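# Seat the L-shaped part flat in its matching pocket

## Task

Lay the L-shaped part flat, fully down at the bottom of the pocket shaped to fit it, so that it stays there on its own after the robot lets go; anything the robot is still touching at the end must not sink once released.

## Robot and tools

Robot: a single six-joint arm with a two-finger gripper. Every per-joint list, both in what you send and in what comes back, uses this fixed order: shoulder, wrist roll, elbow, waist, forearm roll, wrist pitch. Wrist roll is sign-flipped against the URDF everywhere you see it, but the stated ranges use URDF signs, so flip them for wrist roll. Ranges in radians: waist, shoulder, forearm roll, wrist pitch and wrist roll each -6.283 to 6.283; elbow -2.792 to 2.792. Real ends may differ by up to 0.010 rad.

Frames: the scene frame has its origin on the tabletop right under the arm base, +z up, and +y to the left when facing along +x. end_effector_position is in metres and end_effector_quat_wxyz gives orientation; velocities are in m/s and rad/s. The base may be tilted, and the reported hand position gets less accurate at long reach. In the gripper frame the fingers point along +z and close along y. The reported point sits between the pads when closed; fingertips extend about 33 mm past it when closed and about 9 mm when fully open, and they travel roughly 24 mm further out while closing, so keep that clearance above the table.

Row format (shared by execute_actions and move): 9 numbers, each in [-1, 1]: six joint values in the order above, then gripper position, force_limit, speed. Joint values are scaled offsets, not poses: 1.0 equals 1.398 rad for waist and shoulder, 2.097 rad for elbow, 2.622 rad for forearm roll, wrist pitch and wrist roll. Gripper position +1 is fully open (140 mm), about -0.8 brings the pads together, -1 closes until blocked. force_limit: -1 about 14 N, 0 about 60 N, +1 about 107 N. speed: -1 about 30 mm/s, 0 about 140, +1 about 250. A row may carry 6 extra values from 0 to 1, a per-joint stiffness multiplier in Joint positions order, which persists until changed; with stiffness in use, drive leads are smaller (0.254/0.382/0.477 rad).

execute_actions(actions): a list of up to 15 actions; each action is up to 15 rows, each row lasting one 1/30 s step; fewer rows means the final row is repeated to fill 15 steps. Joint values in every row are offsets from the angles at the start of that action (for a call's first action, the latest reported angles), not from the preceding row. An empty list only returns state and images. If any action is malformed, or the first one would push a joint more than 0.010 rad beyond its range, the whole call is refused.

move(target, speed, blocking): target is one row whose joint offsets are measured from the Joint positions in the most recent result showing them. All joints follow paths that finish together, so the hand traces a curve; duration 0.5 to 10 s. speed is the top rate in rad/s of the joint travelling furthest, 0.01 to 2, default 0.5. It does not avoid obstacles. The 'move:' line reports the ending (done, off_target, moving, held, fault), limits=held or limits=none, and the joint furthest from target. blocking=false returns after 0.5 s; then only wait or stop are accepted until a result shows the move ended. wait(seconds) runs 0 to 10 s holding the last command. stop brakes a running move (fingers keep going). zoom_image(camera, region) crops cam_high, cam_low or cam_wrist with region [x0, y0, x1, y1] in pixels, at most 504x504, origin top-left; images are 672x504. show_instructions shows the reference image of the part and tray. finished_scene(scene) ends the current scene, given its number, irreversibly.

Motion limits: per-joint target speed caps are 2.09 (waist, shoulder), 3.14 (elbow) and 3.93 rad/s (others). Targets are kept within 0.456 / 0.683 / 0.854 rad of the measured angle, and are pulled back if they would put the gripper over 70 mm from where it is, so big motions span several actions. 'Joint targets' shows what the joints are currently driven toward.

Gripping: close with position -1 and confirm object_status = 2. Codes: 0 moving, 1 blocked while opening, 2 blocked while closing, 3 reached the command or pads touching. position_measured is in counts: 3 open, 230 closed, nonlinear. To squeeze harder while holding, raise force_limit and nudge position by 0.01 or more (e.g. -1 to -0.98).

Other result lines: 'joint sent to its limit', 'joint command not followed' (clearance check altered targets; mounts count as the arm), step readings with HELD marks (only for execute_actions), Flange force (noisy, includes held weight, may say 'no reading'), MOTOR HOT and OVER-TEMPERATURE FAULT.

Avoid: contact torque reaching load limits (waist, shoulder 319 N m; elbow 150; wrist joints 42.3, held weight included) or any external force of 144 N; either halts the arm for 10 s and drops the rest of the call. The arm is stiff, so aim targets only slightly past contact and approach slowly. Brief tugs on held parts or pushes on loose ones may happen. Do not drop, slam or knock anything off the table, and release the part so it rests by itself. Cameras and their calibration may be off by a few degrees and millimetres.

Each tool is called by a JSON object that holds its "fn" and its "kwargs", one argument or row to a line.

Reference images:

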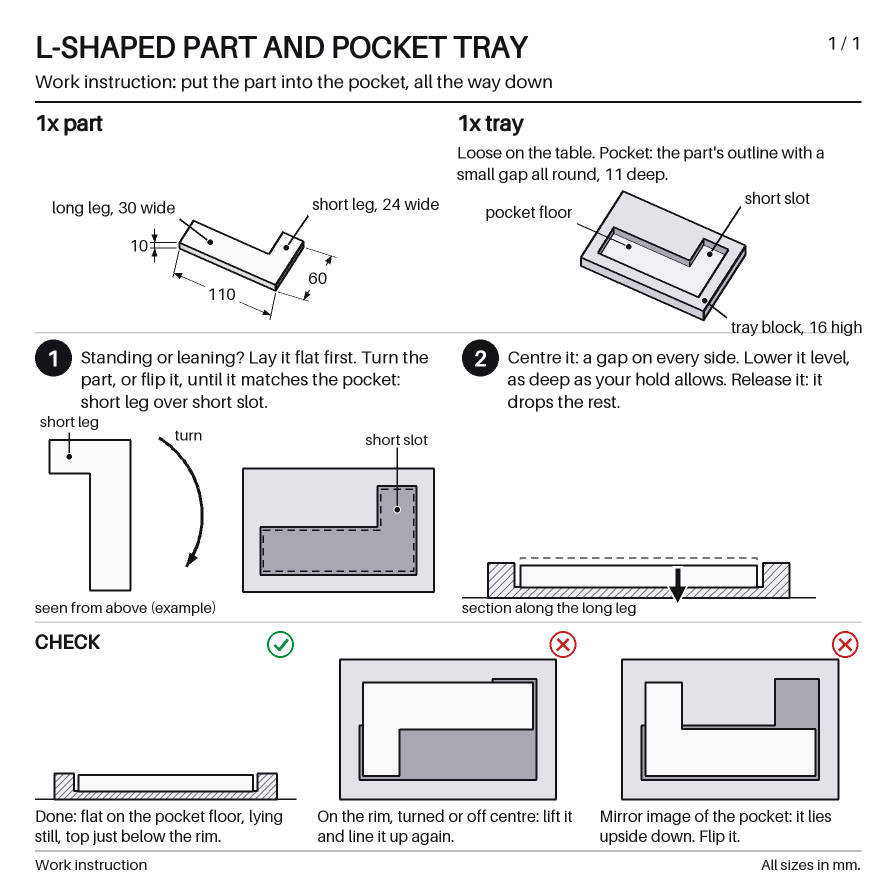

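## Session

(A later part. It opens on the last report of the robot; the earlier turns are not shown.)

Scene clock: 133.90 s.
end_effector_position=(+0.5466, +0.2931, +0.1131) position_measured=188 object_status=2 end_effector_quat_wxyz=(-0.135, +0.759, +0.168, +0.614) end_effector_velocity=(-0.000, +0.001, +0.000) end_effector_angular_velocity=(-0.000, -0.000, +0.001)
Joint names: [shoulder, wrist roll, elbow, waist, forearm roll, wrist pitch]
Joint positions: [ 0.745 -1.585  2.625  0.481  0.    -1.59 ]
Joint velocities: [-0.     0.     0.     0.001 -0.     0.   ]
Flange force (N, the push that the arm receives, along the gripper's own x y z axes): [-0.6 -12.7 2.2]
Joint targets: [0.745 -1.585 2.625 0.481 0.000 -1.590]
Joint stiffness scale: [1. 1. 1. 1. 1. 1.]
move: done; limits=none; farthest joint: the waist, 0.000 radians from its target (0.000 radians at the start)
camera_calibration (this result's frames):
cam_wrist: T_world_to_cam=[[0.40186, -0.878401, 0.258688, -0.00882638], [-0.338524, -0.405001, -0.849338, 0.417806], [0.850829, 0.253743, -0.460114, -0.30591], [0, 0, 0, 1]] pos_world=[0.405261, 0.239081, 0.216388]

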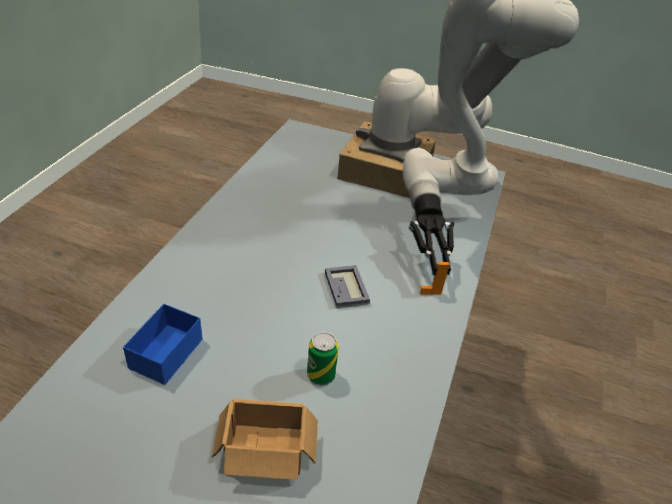

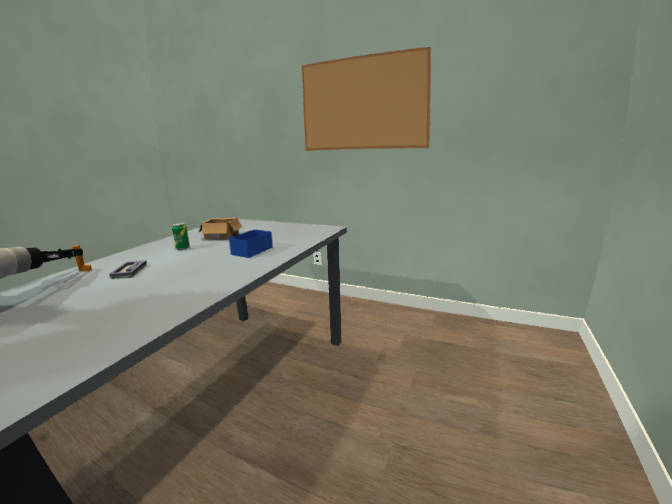

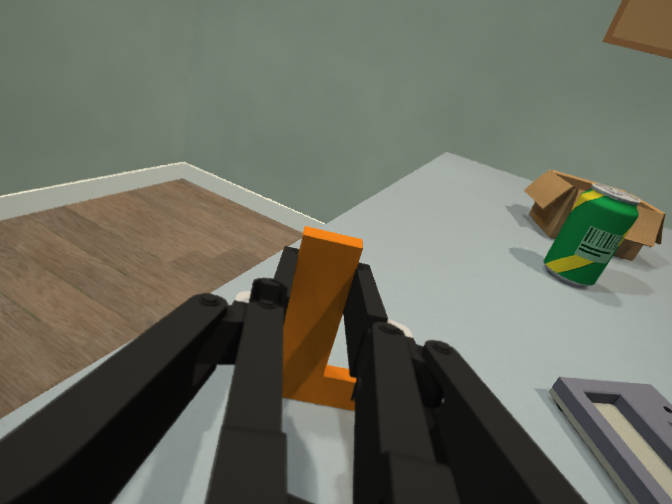

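{"fn": "move", "kwargs": {
  "target": [-0.4256, 0, -0.2027, -0.03, 0, 0.3394, -1, 0.6, -0.5],
  "speed": 0.8
}}

Scene clock: 142.60 s.
end_effector_position=(+0.7408, +0.3569, +0.4630) position_measured=192 object_status=2 end_effector_quat_wxyz=(-0.134, +0.720, +0.146, +0.665) end_effector_velocity=(+0.000, -0.000, -0.001) end_effector_angular_velocity=(+0.000, +0.002, -0.001)
Joint names: [shoulder, wrist roll, elbow, waist, forearm roll, wrist pitch]
Joint positions: [ 0.152 -1.585  2.204  0.445  0.    -0.707]
Joint velocities: [-0.    -0.     0.    -0.     0.001  0.002]
Flange force (N, the push that the arm receives, along the gripper's own x y z axes): [4.1 -8.8 2.4]
Joint targets: [0.150 -1.585 2.199 0.439 0.000 -0.700]
Joint stiffness scale: [1. 1. 1. 1. 1. 1.]
move: done; limits=none; farthest joint: the wrist pitch, 0.007 radians from its target (0.890 radians at the start)
camera_calibration (this result's frames):
cam_wrist: T_world_to_cam=[[0.340307, -0.904944, 0.255475, -0.0647872], [-0.245359, -0.347736, -0.904919, 0.742869], [0.907739, 0.245267, -0.340373, -0.420965], [0, 0, 0, 1]] pos_world=[0.586443, 0.302942, 0.545503]

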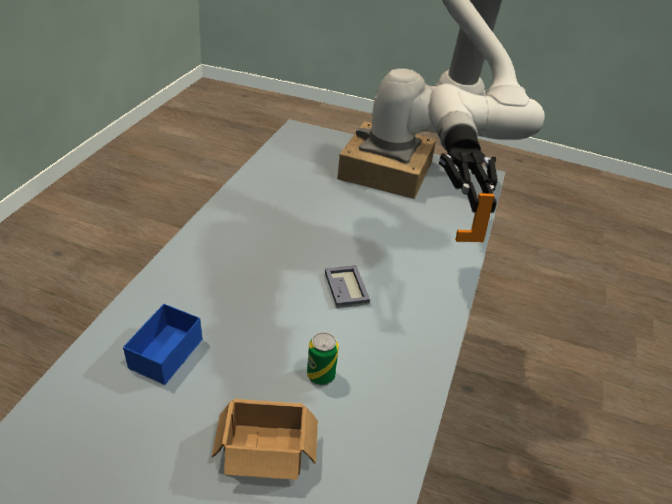

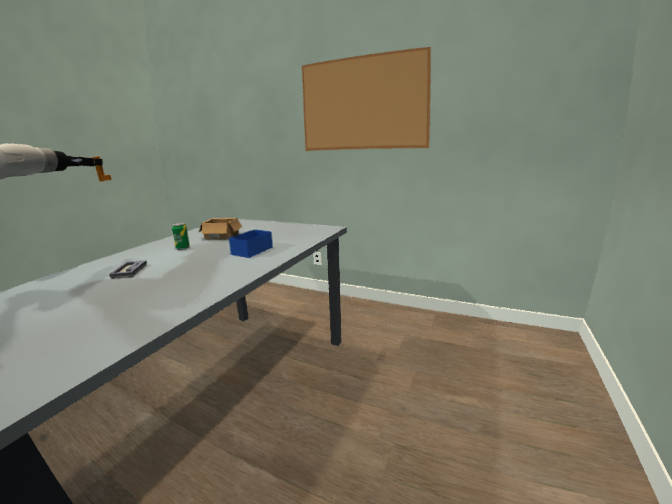

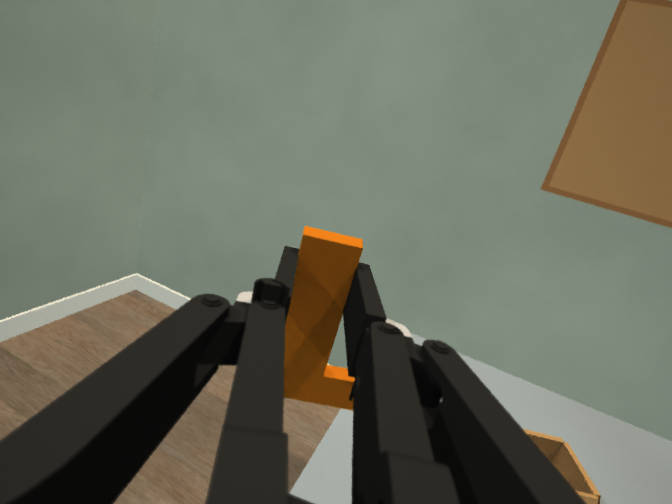

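{"fn": "move", "kwargs": {
  "target": [0.3117, 0, -0.2482, -0.0222, 0, 0.683, -1, 0.6, -0.5],
  "speed": 1.2
}}

{"fn": "zoom_image", "kwargs": {
  "camera": "cam_low",
  "region": [40, 190, 180, 290]
}}

Scene clock: 145.63 s.
end_effector_position=(+0.6393, +0.2882, +0.1015) position_measured=192 object_status=2 end_effector_quat_wxyz=(+0.028, +0.979, +0.177, -0.101) end_effector_velocity=(-0.000, +0.000, +0.000) end_effector_angular_velocity=(+0.001, +0.001, -0.002)
Joint names: [shoulder, wrist roll, elbow, waist, forearm roll, wrist pitch]
Joint positions: [ 0.586 -1.585  1.688  0.419 -0.     1.076]
Joint velocities: [ 0.    -0.001 -0.    -0.001  0.002  0.001]
Flange force (N, the push that the arm receives, along the gripper's own x y z axes): [5.7 -4.0 -1.7]
Joint targets: [0.588 -1.585 1.683 0.414 0.000 1.083]
Joint stiffness scale: [1. 1. 1. 1. 1. 1.]
move: done; limits=none; farthest joint: the wrist pitch, 0.008 radians from its target (1.791 radians at the start)
camera_calibration (this result's frames):
cam_wrist: T_world_to_cam=[[0.581438, -0.813261, 0.0231585, -0.157091], [-0.720216, -0.501259, 0.479612, 0.574201], [-0.378442, -0.295544, -0.877175, 0.597547], [0, 0, 0, 1]] pos_world=[0.731025, 0.336669, 0.252397]

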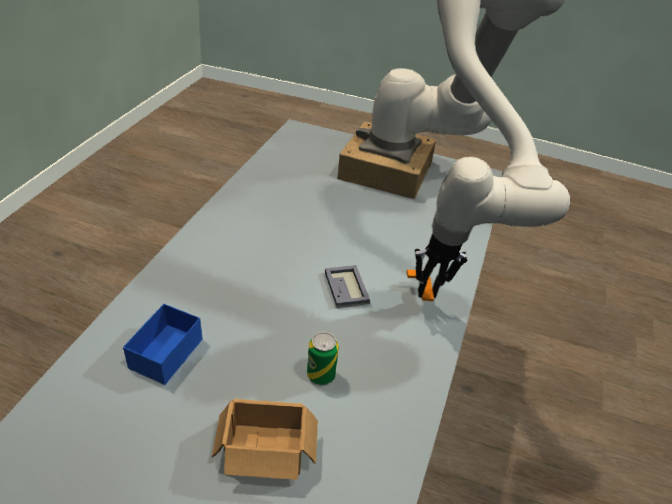

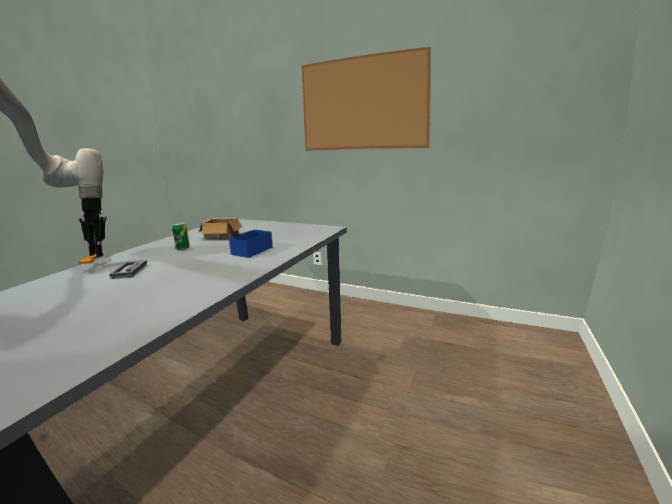

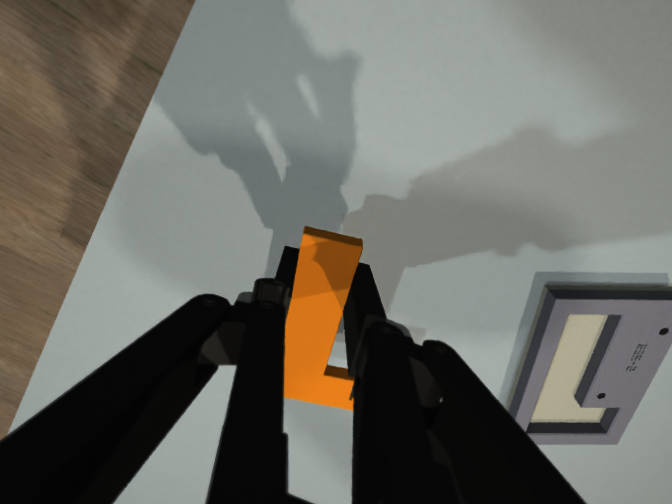

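Region (40, 190, 180, 290) of cam_low's 672x504 image, scaled by 3.600, with more detail than that image has; it fills the top 360 rows of this view, and the rest is white.

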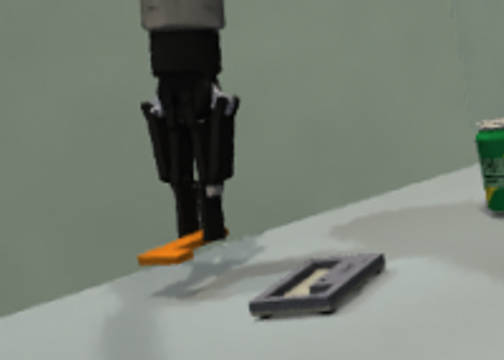

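{"fn": "move", "kwargs": {
  "target": [0.0288, 0, 0.0092, -0.003, 0, -0.0224, -1, 0.6, -0.5],
  "speed": 0.15
}}

{"fn": "zoom_image", "kwargs": {
  "camera": "cam_low",
  "region": [60, 220, 160, 290]
}}

Scene clock: 147.87 s.
end_effector_position=(+0.6388, +0.2874, +0.0660) position_measured=192 object_status=2 end_effector_quat_wxyz=(+0.028, +0.978, +0.177, -0.102) end_effector_velocity=(+0.001, +0.001, +0.001) end_effector_angular_velocity=(+0.002, -0.003, -0.000)
Joint names: [shoulder, wrist roll, elbow, waist, forearm roll, wrist pitch]
Joint positions: [ 0.624 -1.585  1.703  0.419 -0.     1.024]
Joint velocities: [-0.001  0.    -0.     0.001  0.001 -0.002]
Flange force (N, the push that the arm receives, along the gripper's own x y z axes): [5.1 -5.7 -3.1]
Joint targets: [0.626 -1.585 1.707 0.415 -0.000 1.017]
Joint stiffness scale: [1. 1. 1. 1. 1. 1.]
move: done; limits=none; farthest joint: the wrist pitch, 0.007 radians from its target (0.059 radians at the start)
camera_calibration (this result's frames):
cam_wrist: T_world_to_cam=[[0.581452, -0.813261, 0.0227923, -0.15662], [-0.719558, -0.50098, 0.48089, 0.5899], [-0.379671, -0.296015, -0.876484, 0.566878], [0, 0, 0, 1]] pos_world=[0.730761, 0.33596, 0.216752]

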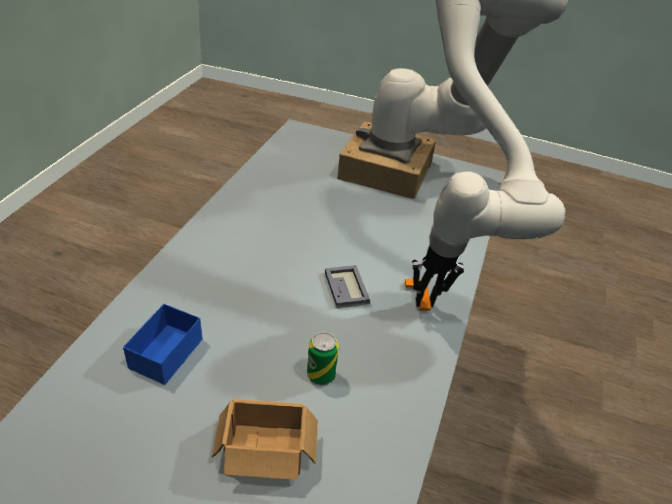

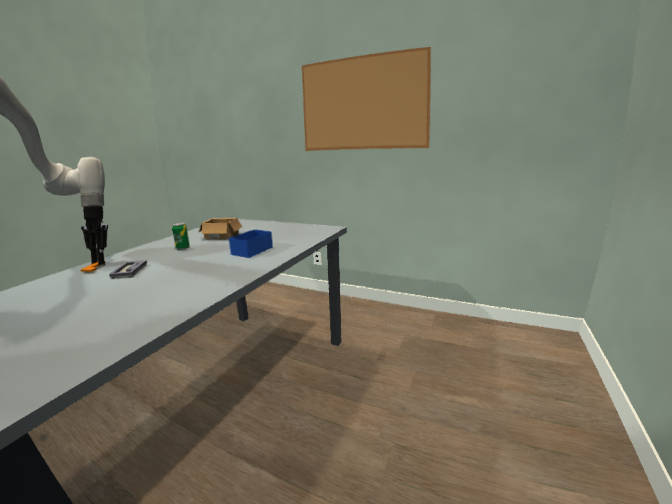

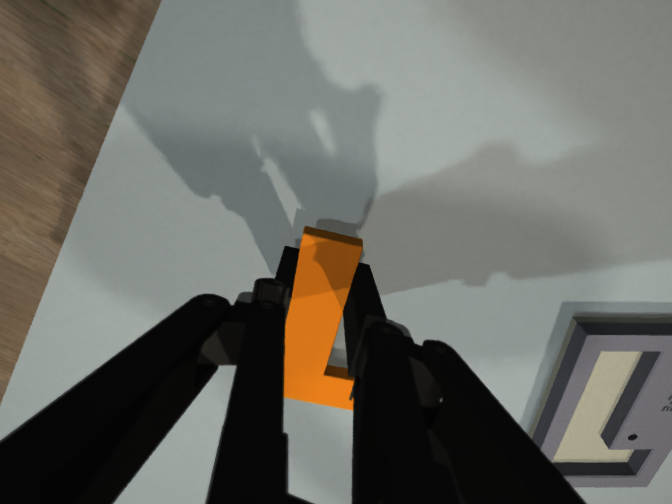

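Region (60, 220, 160, 290) of cam_low's 672x504 image, scaled by 5.040, with more detail than that image has; it fills the top 353 rows of this view, and the rest is white.

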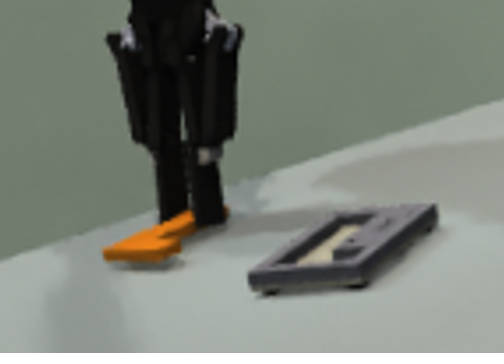

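{"fn": "execute_actions", "kwargs": {
  "actions": []
}}

Scene clock: 153.40 s.
end_effector_position=(+0.6389, +0.2874, +0.0660) position_measured=192 object_status=2 end_effector_quat_wxyz=(+0.028, +0.978, +0.177, -0.102) end_effector_velocity=(+0.000, -0.001, +0.000) end_effector_angular_velocity=(-0.002, -0.000, +0.001)
Joint names: [shoulder, wrist roll, elbow, waist, forearm roll, wrist pitch]
Joint positions: [ 0.624 -1.585  1.703  0.419 -0.     1.024]
Joint velocities: [ 0.    -0.    -0.    -0.    -0.002  0.   ]
Flange force (N, the push that the arm receives, along the gripper's own x y z axes): [6.2 -5.3 -1.4]
Joint targets: [0.626 -1.585 1.707 0.415 -0.000 1.017]
Joint stiffness scale: [1. 1. 1. 1. 1. 1.]
camera_calibration (this result's frames):
cam_wrist: T_world_to_cam=[[0.581451, -0.813261, 0.0228188, -0.156629], [-0.719605, -0.501001, 0.480798, 0.589976], [-0.379582, -0.295981, -0.876534, 0.566824], [0, 0, 0, 1]] pos_world=[0.730779, 0.335967, 0.216756]

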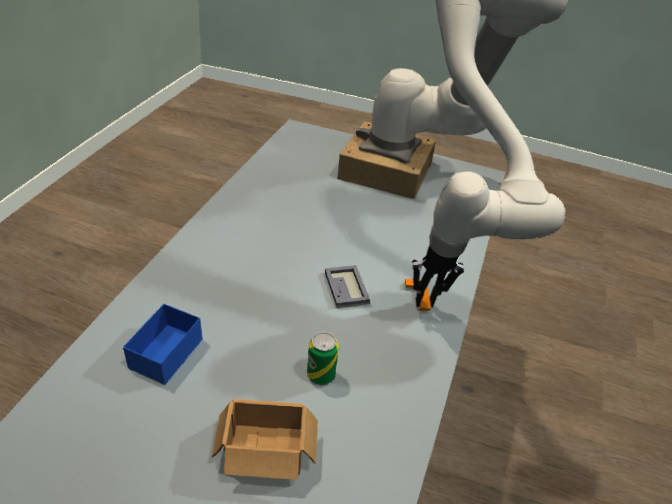

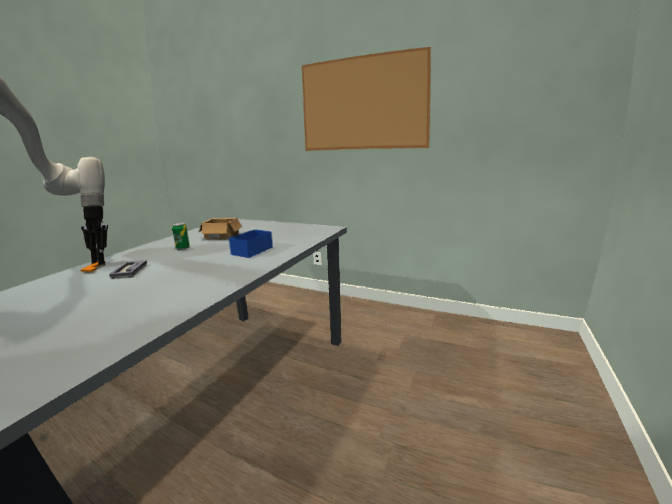

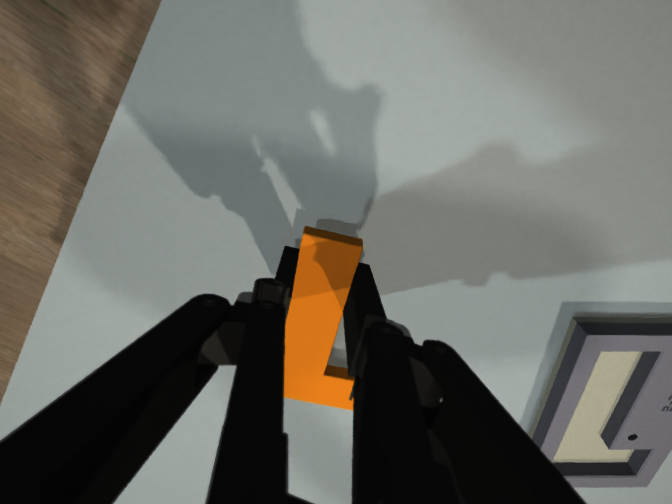

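{"fn": "move", "kwargs": {
  "target": [0.0037,0,0.0025,-0.0029,0,-0.0043,-1,0.6,-0.5],
  "speed": 0.02
}}

Scene clock: 155.23 s.
end_effector_position=(+0.6392, +0.2875, +0.0634) position_measured=192 object_status=2 end_effector_quat_wxyz=(+0.028, +0.979, +0.177, -0.101) end_effector_velocity=(+0.001, +0.000, -0.000) end_effector_angular_velocity=(-0.000, -0.002, +0.001)
Joint names: [shoulder, wrist roll, elbow, waist, forearm roll, wrist pitch]
Joint positions: [ 0.627 -1.585  1.703  0.419 -0.     1.02 ]
Joint velocities: [ 0.     0.    -0.     0.    -0.001 -0.002]
Flange force (N, the push that the arm receives, along the gripper's own x y z axes): [5.0 -4.4 -1.8]
Joint targets: [0.629 -1.585 1.708 0.415 -0.000 1.013]
Joint stiffness scale: [1. 1. 1. 1. 1. 1.]
move: done; limits=none; farthest joint: the wrist pitch, 0.008 radians from its target (0.012 radians at the start)
camera_calibration (this result's frames):
cam_wrist: T_world_to_cam=[[0.581447, -0.813261, 0.0229452, -0.156694], [-0.719833, -0.501098, 0.480355, 0.591678], [-0.379156, -0.295818, -0.876774, 0.564416], [0, 0, 0, 1]] pos_world=[0.731021, 0.33602, 0.214246]

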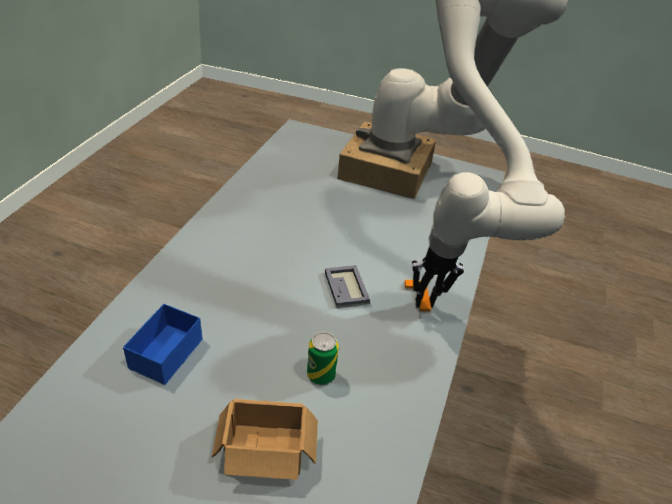

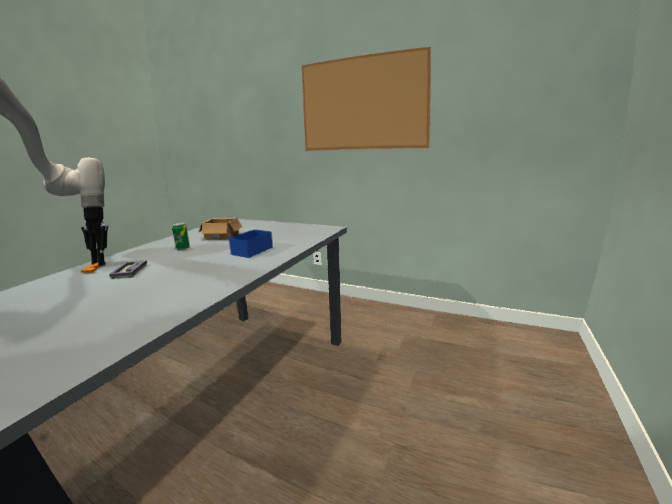

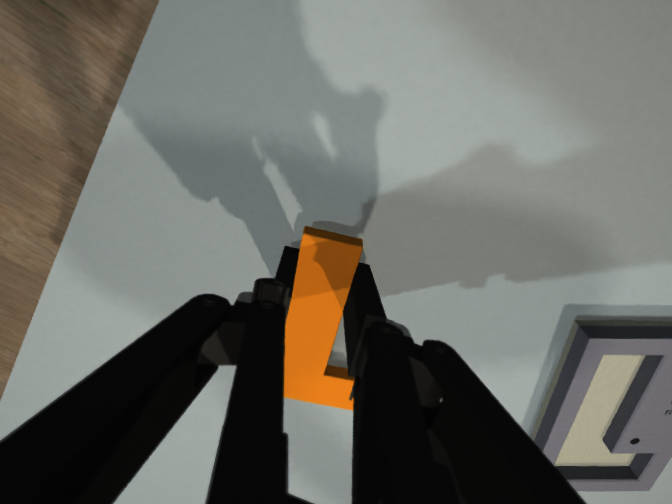

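{"fn": "move", "kwargs": {
  "target": [0.0037,0,0.0028,-0.0029,0,-0.0043,-1,0.6,-0.5],
  "speed": 0.02
}}

{"fn": "zoom_image", "kwargs": {
  "camera": "cam_low",
  "region": [60, 230, 160, 290]
}}

Scene clock: 156.50 s.
end_effector_position=(+0.6391, +0.2874, +0.0606) position_measured=192 object_status=2 end_effector_quat_wxyz=(+0.028, +0.979, +0.177, -0.102) end_effector_velocity=(+0.000, -0.000, -0.001) end_effector_angular_velocity=(+0.001, -0.000, -0.002)
Joint names: [shoulder, wrist roll, elbow, waist, forearm roll, wrist pitch]
Joint positions: [ 0.63  -1.585  1.704  0.419 -0.     1.016]
Joint velocities: [ 0.001 -0.001  0.    -0.001  0.001 -0.002]
Flange force (N, the push that the arm receives, along the gripper's own x y z axes): [5.0 -4.7 -0.7]
Joint targets: [0.632 -1.585 1.709 0.415 -0.000 1.009]
Joint stiffness scale: [1. 1. 1. 1. 1. 1.]
move: done; limits=none; farthest joint: the wrist pitch, 0.008 radians from its target (0.011 radians at the start)
camera_calibration (this result's frames):
cam_wrist: T_world_to_cam=[[0.581448, -0.813261, 0.0229206, -0.156643], [-0.719789, -0.501079, 0.48044, 0.592857], [-0.379238, -0.295849, -0.876728, 0.561985], [0, 0, 0, 1]] pos_world=[0.730938, 0.33594, 0.211466]

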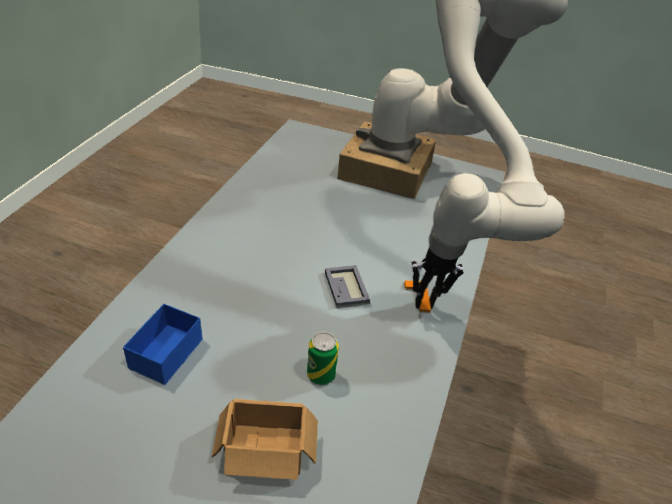

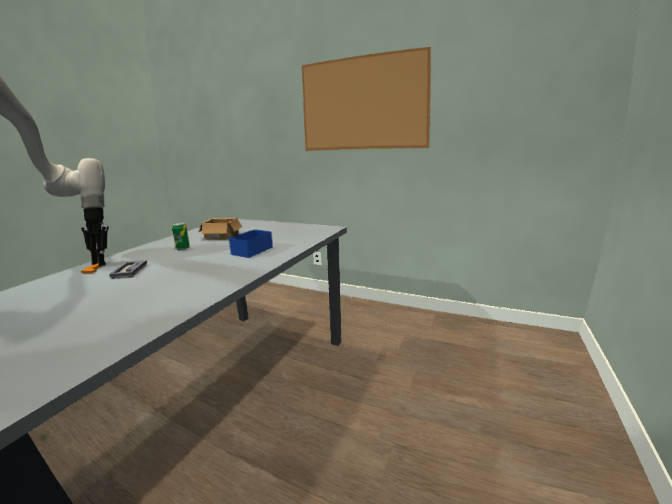

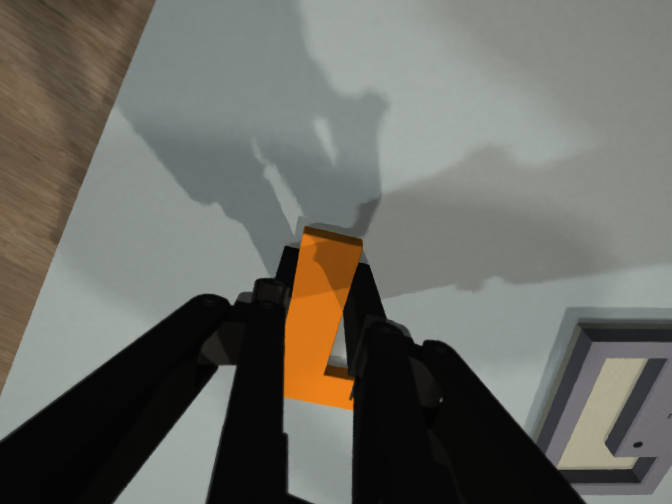

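Region (60, 230, 160, 290) of cam_low's 672x504 image, scaled by 5.040, with more detail than that image has; it fills the top 302 rows of this view, and the rest is white.

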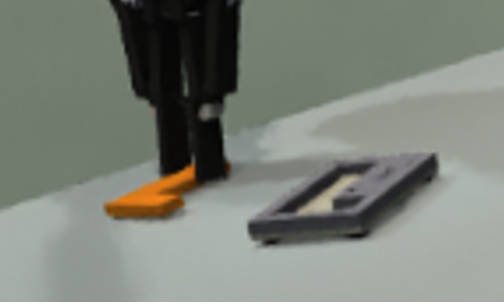

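{"fn": "move", "kwargs": {
  "target": [0.0030,0,0.0028,-0.0029,0,-0.0038,-1,0.6,-0.5],
  "speed": 0.02
}}

Scene clock: 157.67 s.
end_effector_position=(+0.6390, +0.2873, +0.0593) position_measured=192 object_status=2 end_effector_quat_wxyz=(+0.028, +0.979, +0.177, -0.102) end_effector_velocity=(+0.001, -0.000, +0.001) end_effector_angular_velocity=(-0.000, -0.001, +0.001)
Joint names: [shoulder, wrist roll, elbow, waist, forearm roll, wrist pitch]
Joint positions: [ 0.632 -1.585  1.705  0.419 -0.     1.014]
Joint velocities: [-0.001  0.001 -0.    -0.    -0.001  0.   ]
Flange force (N, the push that the arm receives, along the gripper's own x y z axes): [2.8 -4.8 -9.4]
Joint targets: [0.634 -1.585 1.710 0.415 -0.000 1.006]
Joint stiffness scale: [1. 1. 1. 1. 1. 1.]
move: done; limits=none; farthest joint: the wrist pitch, 0.008 radians from its target (0.010 radians at the start)
camera_calibration (this result's frames):
cam_wrist: T_world_to_cam=[[0.58145, -0.813261, 0.0228729, -0.156602], [-0.719704, -0.501043, 0.480607, 0.593305], [-0.379398, -0.29591, -0.876638, 0.560897], [0, 0, 0, 1]] pos_world=[0.730864, 0.335888, 0.210139]

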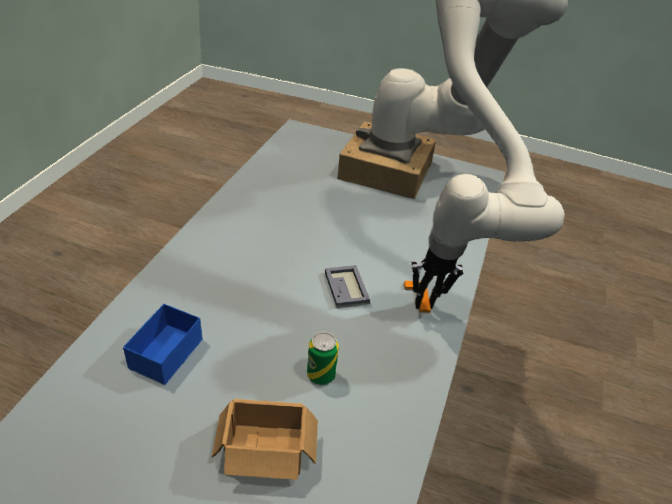

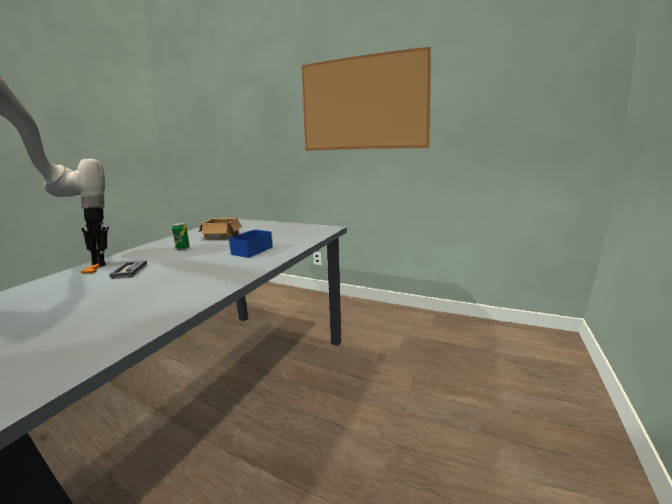

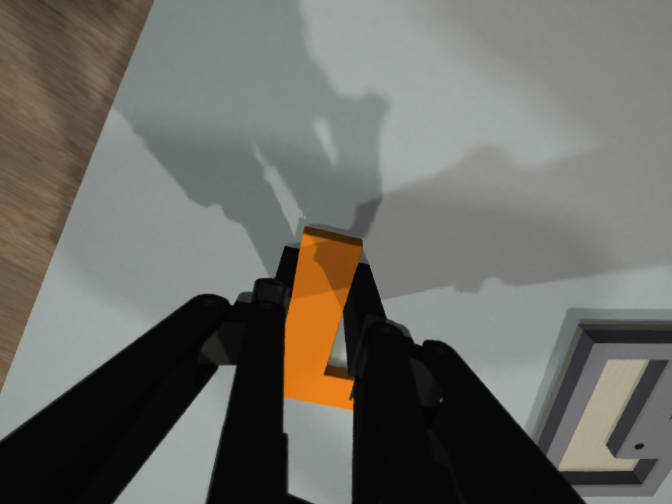

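Contact. Ease and release.

{"fn": "move", "kwargs": {
  "target": [0,0,0,0,0,0,-0.25,0.6,-0.6],
  "speed": 0.02
}}

Scene clock: 159.00 s.
end_effector_position=(+0.6390, +0.2873, +0.0593) position_measured=160 object_status=3 end_effector_quat_wxyz=(+0.028, +0.979, +0.177, -0.102) end_effector_velocity=(-0.000, +0.000, -0.001) end_effector_angular_velocity=(+0.000, +0.001, +0.000)
Joint names: [shoulder, wrist roll, elbow, waist, forearm roll, wrist pitch]
Joint positions: [ 0.632 -1.585  1.705  0.419 -0.     1.014]
Joint velocities: [0.001 0.    0.    0.    0.    0.   ]
Flange force (N, the push that the arm receives, along the gripper's own x y z axes): [5.0 -5.3 -1.3]
Joint targets: [0.632 -1.585 1.705 0.419 -0.000 1.014]
Joint stiffness scale: [1. 1. 1. 1. 1. 1.]
move: done; limits=none; farthest joint: the waist, 0.000 radians from its target (0.000 radians at the start)
camera_calibration (this result's frames):
cam_wrist: T_world_to_cam=[[0.58145, -0.813261, 0.0228732, -0.156602], [-0.719704, -0.501043, 0.480606, 0.593305], [-0.379398, -0.295911, -0.876638, 0.560897], [0, 0, 0, 1]] pos_world=[0.730864, 0.335888, 0.210139]

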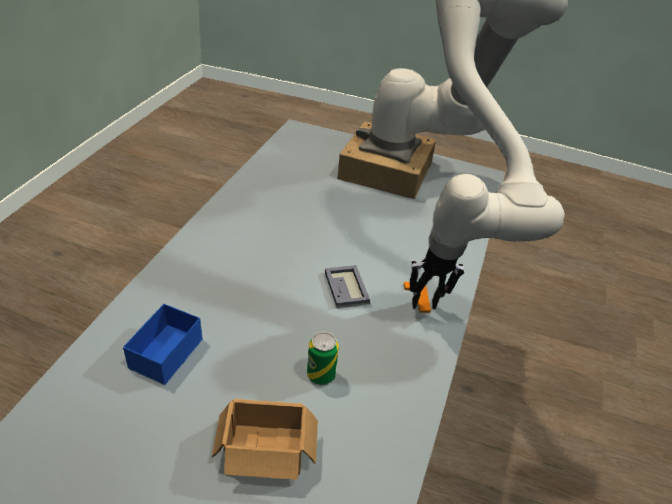

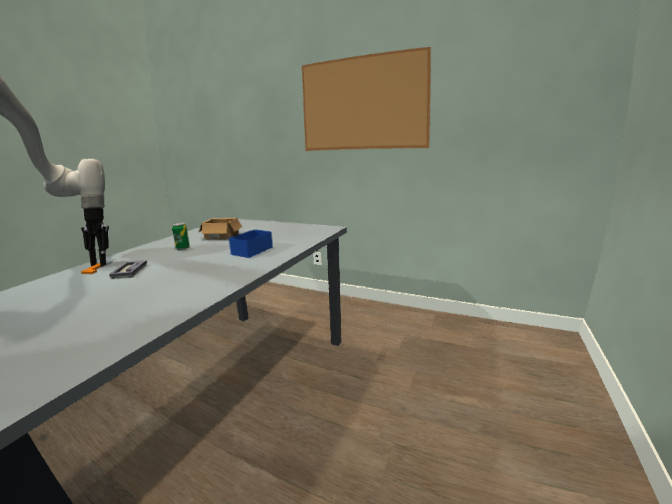

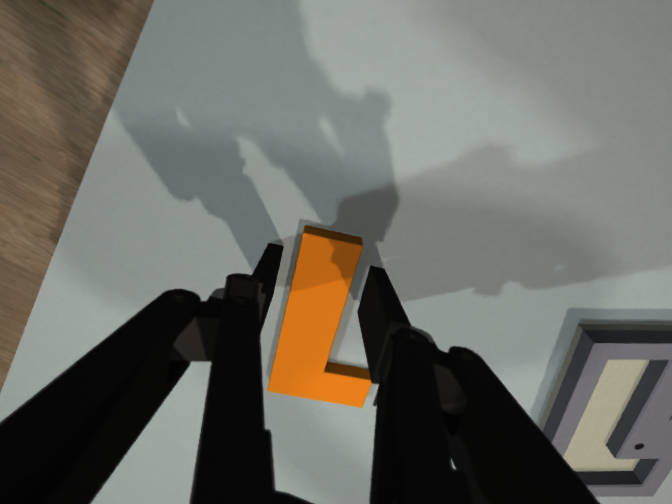

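{"fn": "move", "kwargs": {
  "target": [-0.0955,0,0.1034,0,0,-0.1132,-0.25,0.6,-0.6],
  "speed": 0.3
}}

Scene clock: 163.50 s.
end_effector_position=(+0.6089, +0.2756, +0.0646) position_measured=160 object_status=3 end_effector_quat_wxyz=(+0.008, +0.984, +0.179, +0.001) end_effector_velocity=(-0.000, +0.001, +0.000) end_effector_angular_velocity=(+0.002, -0.001, -0.001)
Joint names: [shoulder, wrist roll, elbow, waist, forearm roll, wrist pitch]
Joint positions: [ 0.5   -1.585  1.917  0.419 -0.     0.725]
Joint velocities: [-0.    -0.001  0.001  0.001  0.002 -0.001]
Flange force (N, the push that the arm receives, along the gripper's own x y z axes): [3.1 -5.0 -1.9]
Joint targets: [0.498 -1.585 1.922 0.419 -0.000 0.718]
Joint stiffness scale: [1. 1. 1. 1. 1. 1.]
move: done; limits=none; farthest joint: the wrist pitch, 0.008 radians from its target (0.297 radians at the start)
camera_calibration (this result's frames):
cam_wrist: T_world_to_cam=[[0.574787, -0.815025, 0.0731736, -0.147478], [-0.793471, -0.533251, 0.293338, 0.629124], [-0.200058, -0.226668, -0.953204, 0.427247], [0, 0, 0, 1]] pos_world=[0.669435, 0.312126, 0.233499]

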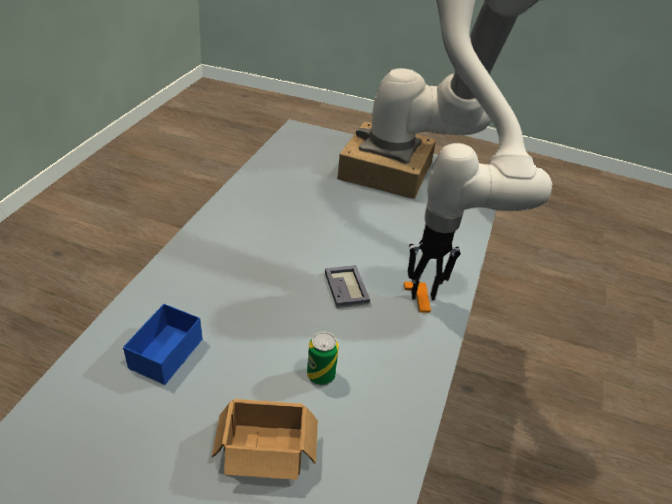

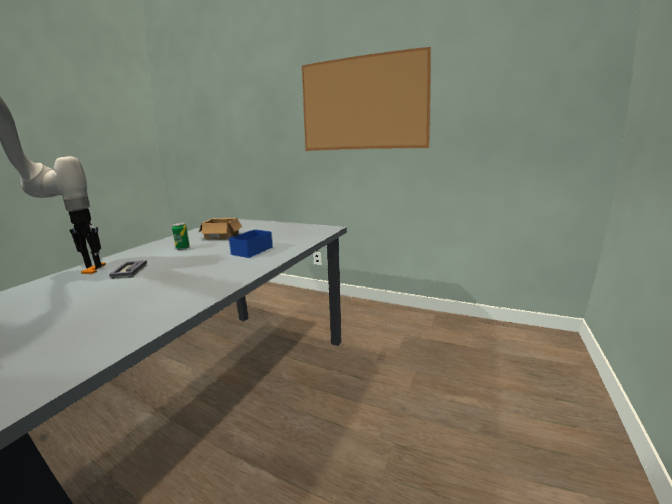

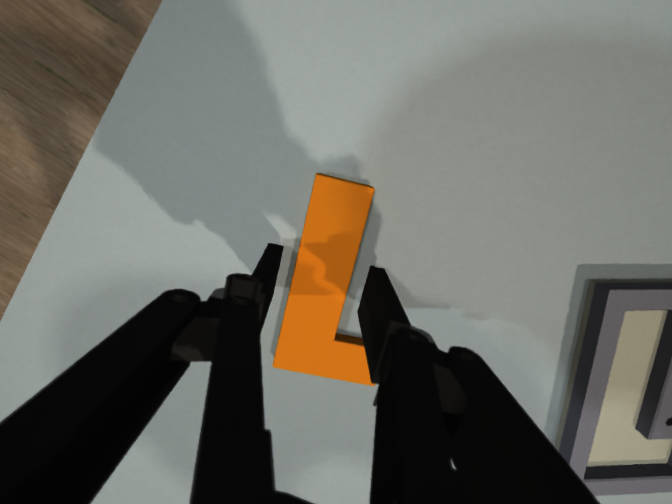

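{"fn": "move", "kwargs": {
  "target": [0.0047,0,0.0030,0,0,-0.0050,-0.25,0.6,-0.6],
  "speed": 0.03
}}

Scene clock: 166.97 s.
end_effector_position=(+0.6088, +0.2755, +0.0610) position_measured=160 object_status=3 end_effector_quat_wxyz=(+0.008, +0.984, +0.179, +0.001) end_effector_velocity=(+0.000, -0.000, -0.000) end_effector_angular_velocity=(-0.001, -0.001, +0.001)
Joint names: [shoulder, wrist roll, elbow, waist, forearm roll, wrist pitch]
Joint positions: [ 0.505 -1.585  1.919  0.419 -0.     0.719]
Joint velocities: [ 0.    -0.     0.    -0.    -0.001 -0.001]
Flange force (N, the push that the arm receives, along the gripper's own x y z axes): [4.2 -5.8 0.0]
Joint targets: [0.507 -1.585 1.923 0.419 -0.000 0.712]
Joint stiffness scale: [1. 1. 1. 1. 1. 1.]
move: done; limits=none; farthest joint: the wrist pitch, 0.007 radians from its target (0.013 radians at the start)
camera_calibration (this result's frames):
cam_wrist: T_world_to_cam=[[0.574792, -0.815023, 0.0731563, -0.147245], [-0.793452, -0.533242, 0.293406, 0.630006], [-0.200122, -0.226693, -0.953185, 0.423892], [0, 0, 0, 1]] pos_world=[0.669345, 0.312031, 0.229972]

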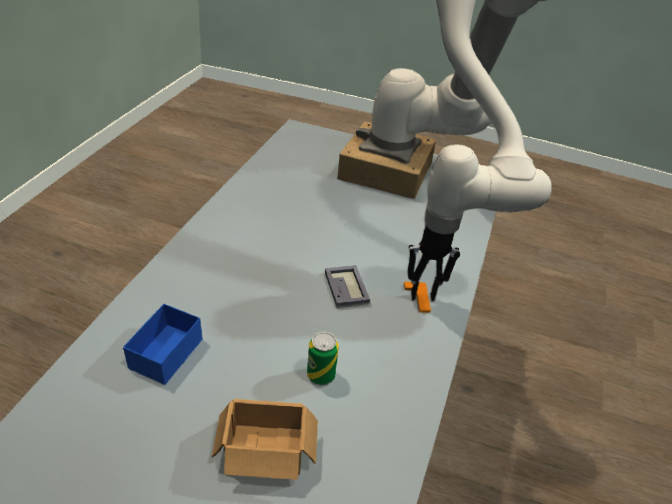

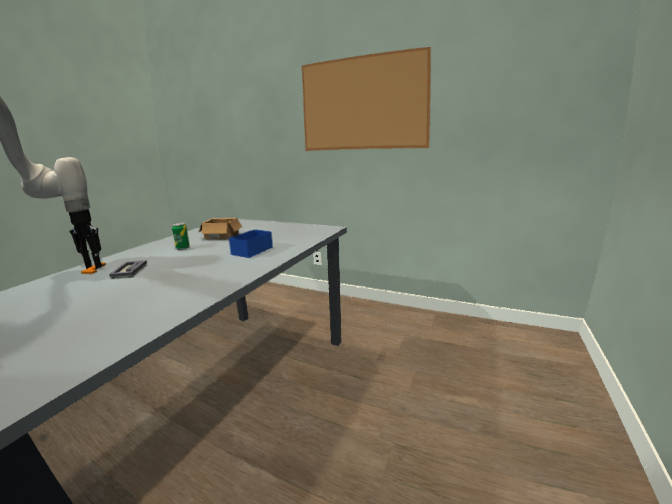

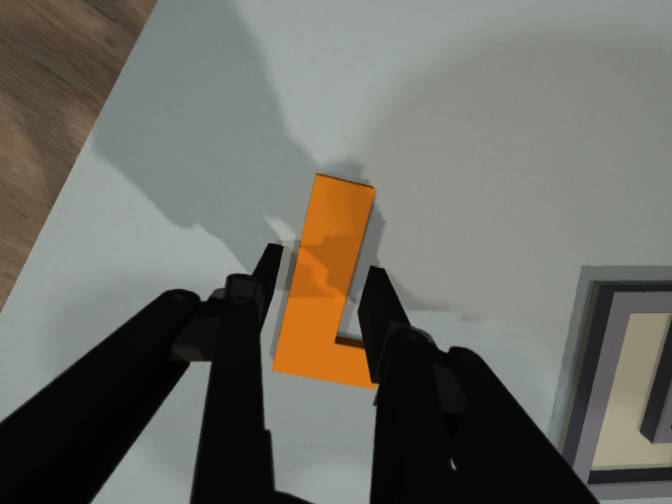

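{"fn": "zoom_image", "kwargs": {
  "camera": "cam_low",
  "region": [65, 245, 125, 285]
}}

{"fn": "zoom_image", "kwargs": {
  "camera": "cam_high",
  "region": [390, 260, 460, 320]
}}

Region (65, 245, 125, 285) of cam_low's 672x504 image, scaled by 8.400, with more detail than that image has.

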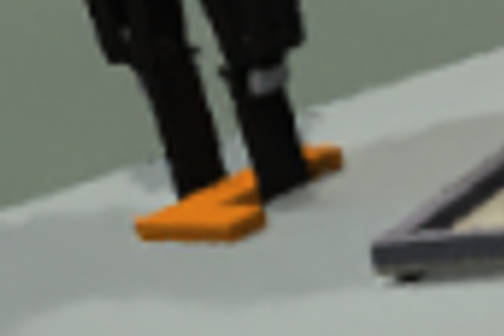

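Region (390, 260, 460, 320) of cam_high's 672x504 image, scaled by 7.200, with more detail than that image has; it fills the top 432 rows of this view, and the rest is white.

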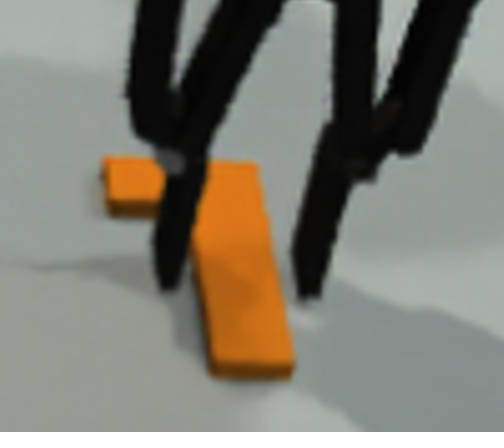

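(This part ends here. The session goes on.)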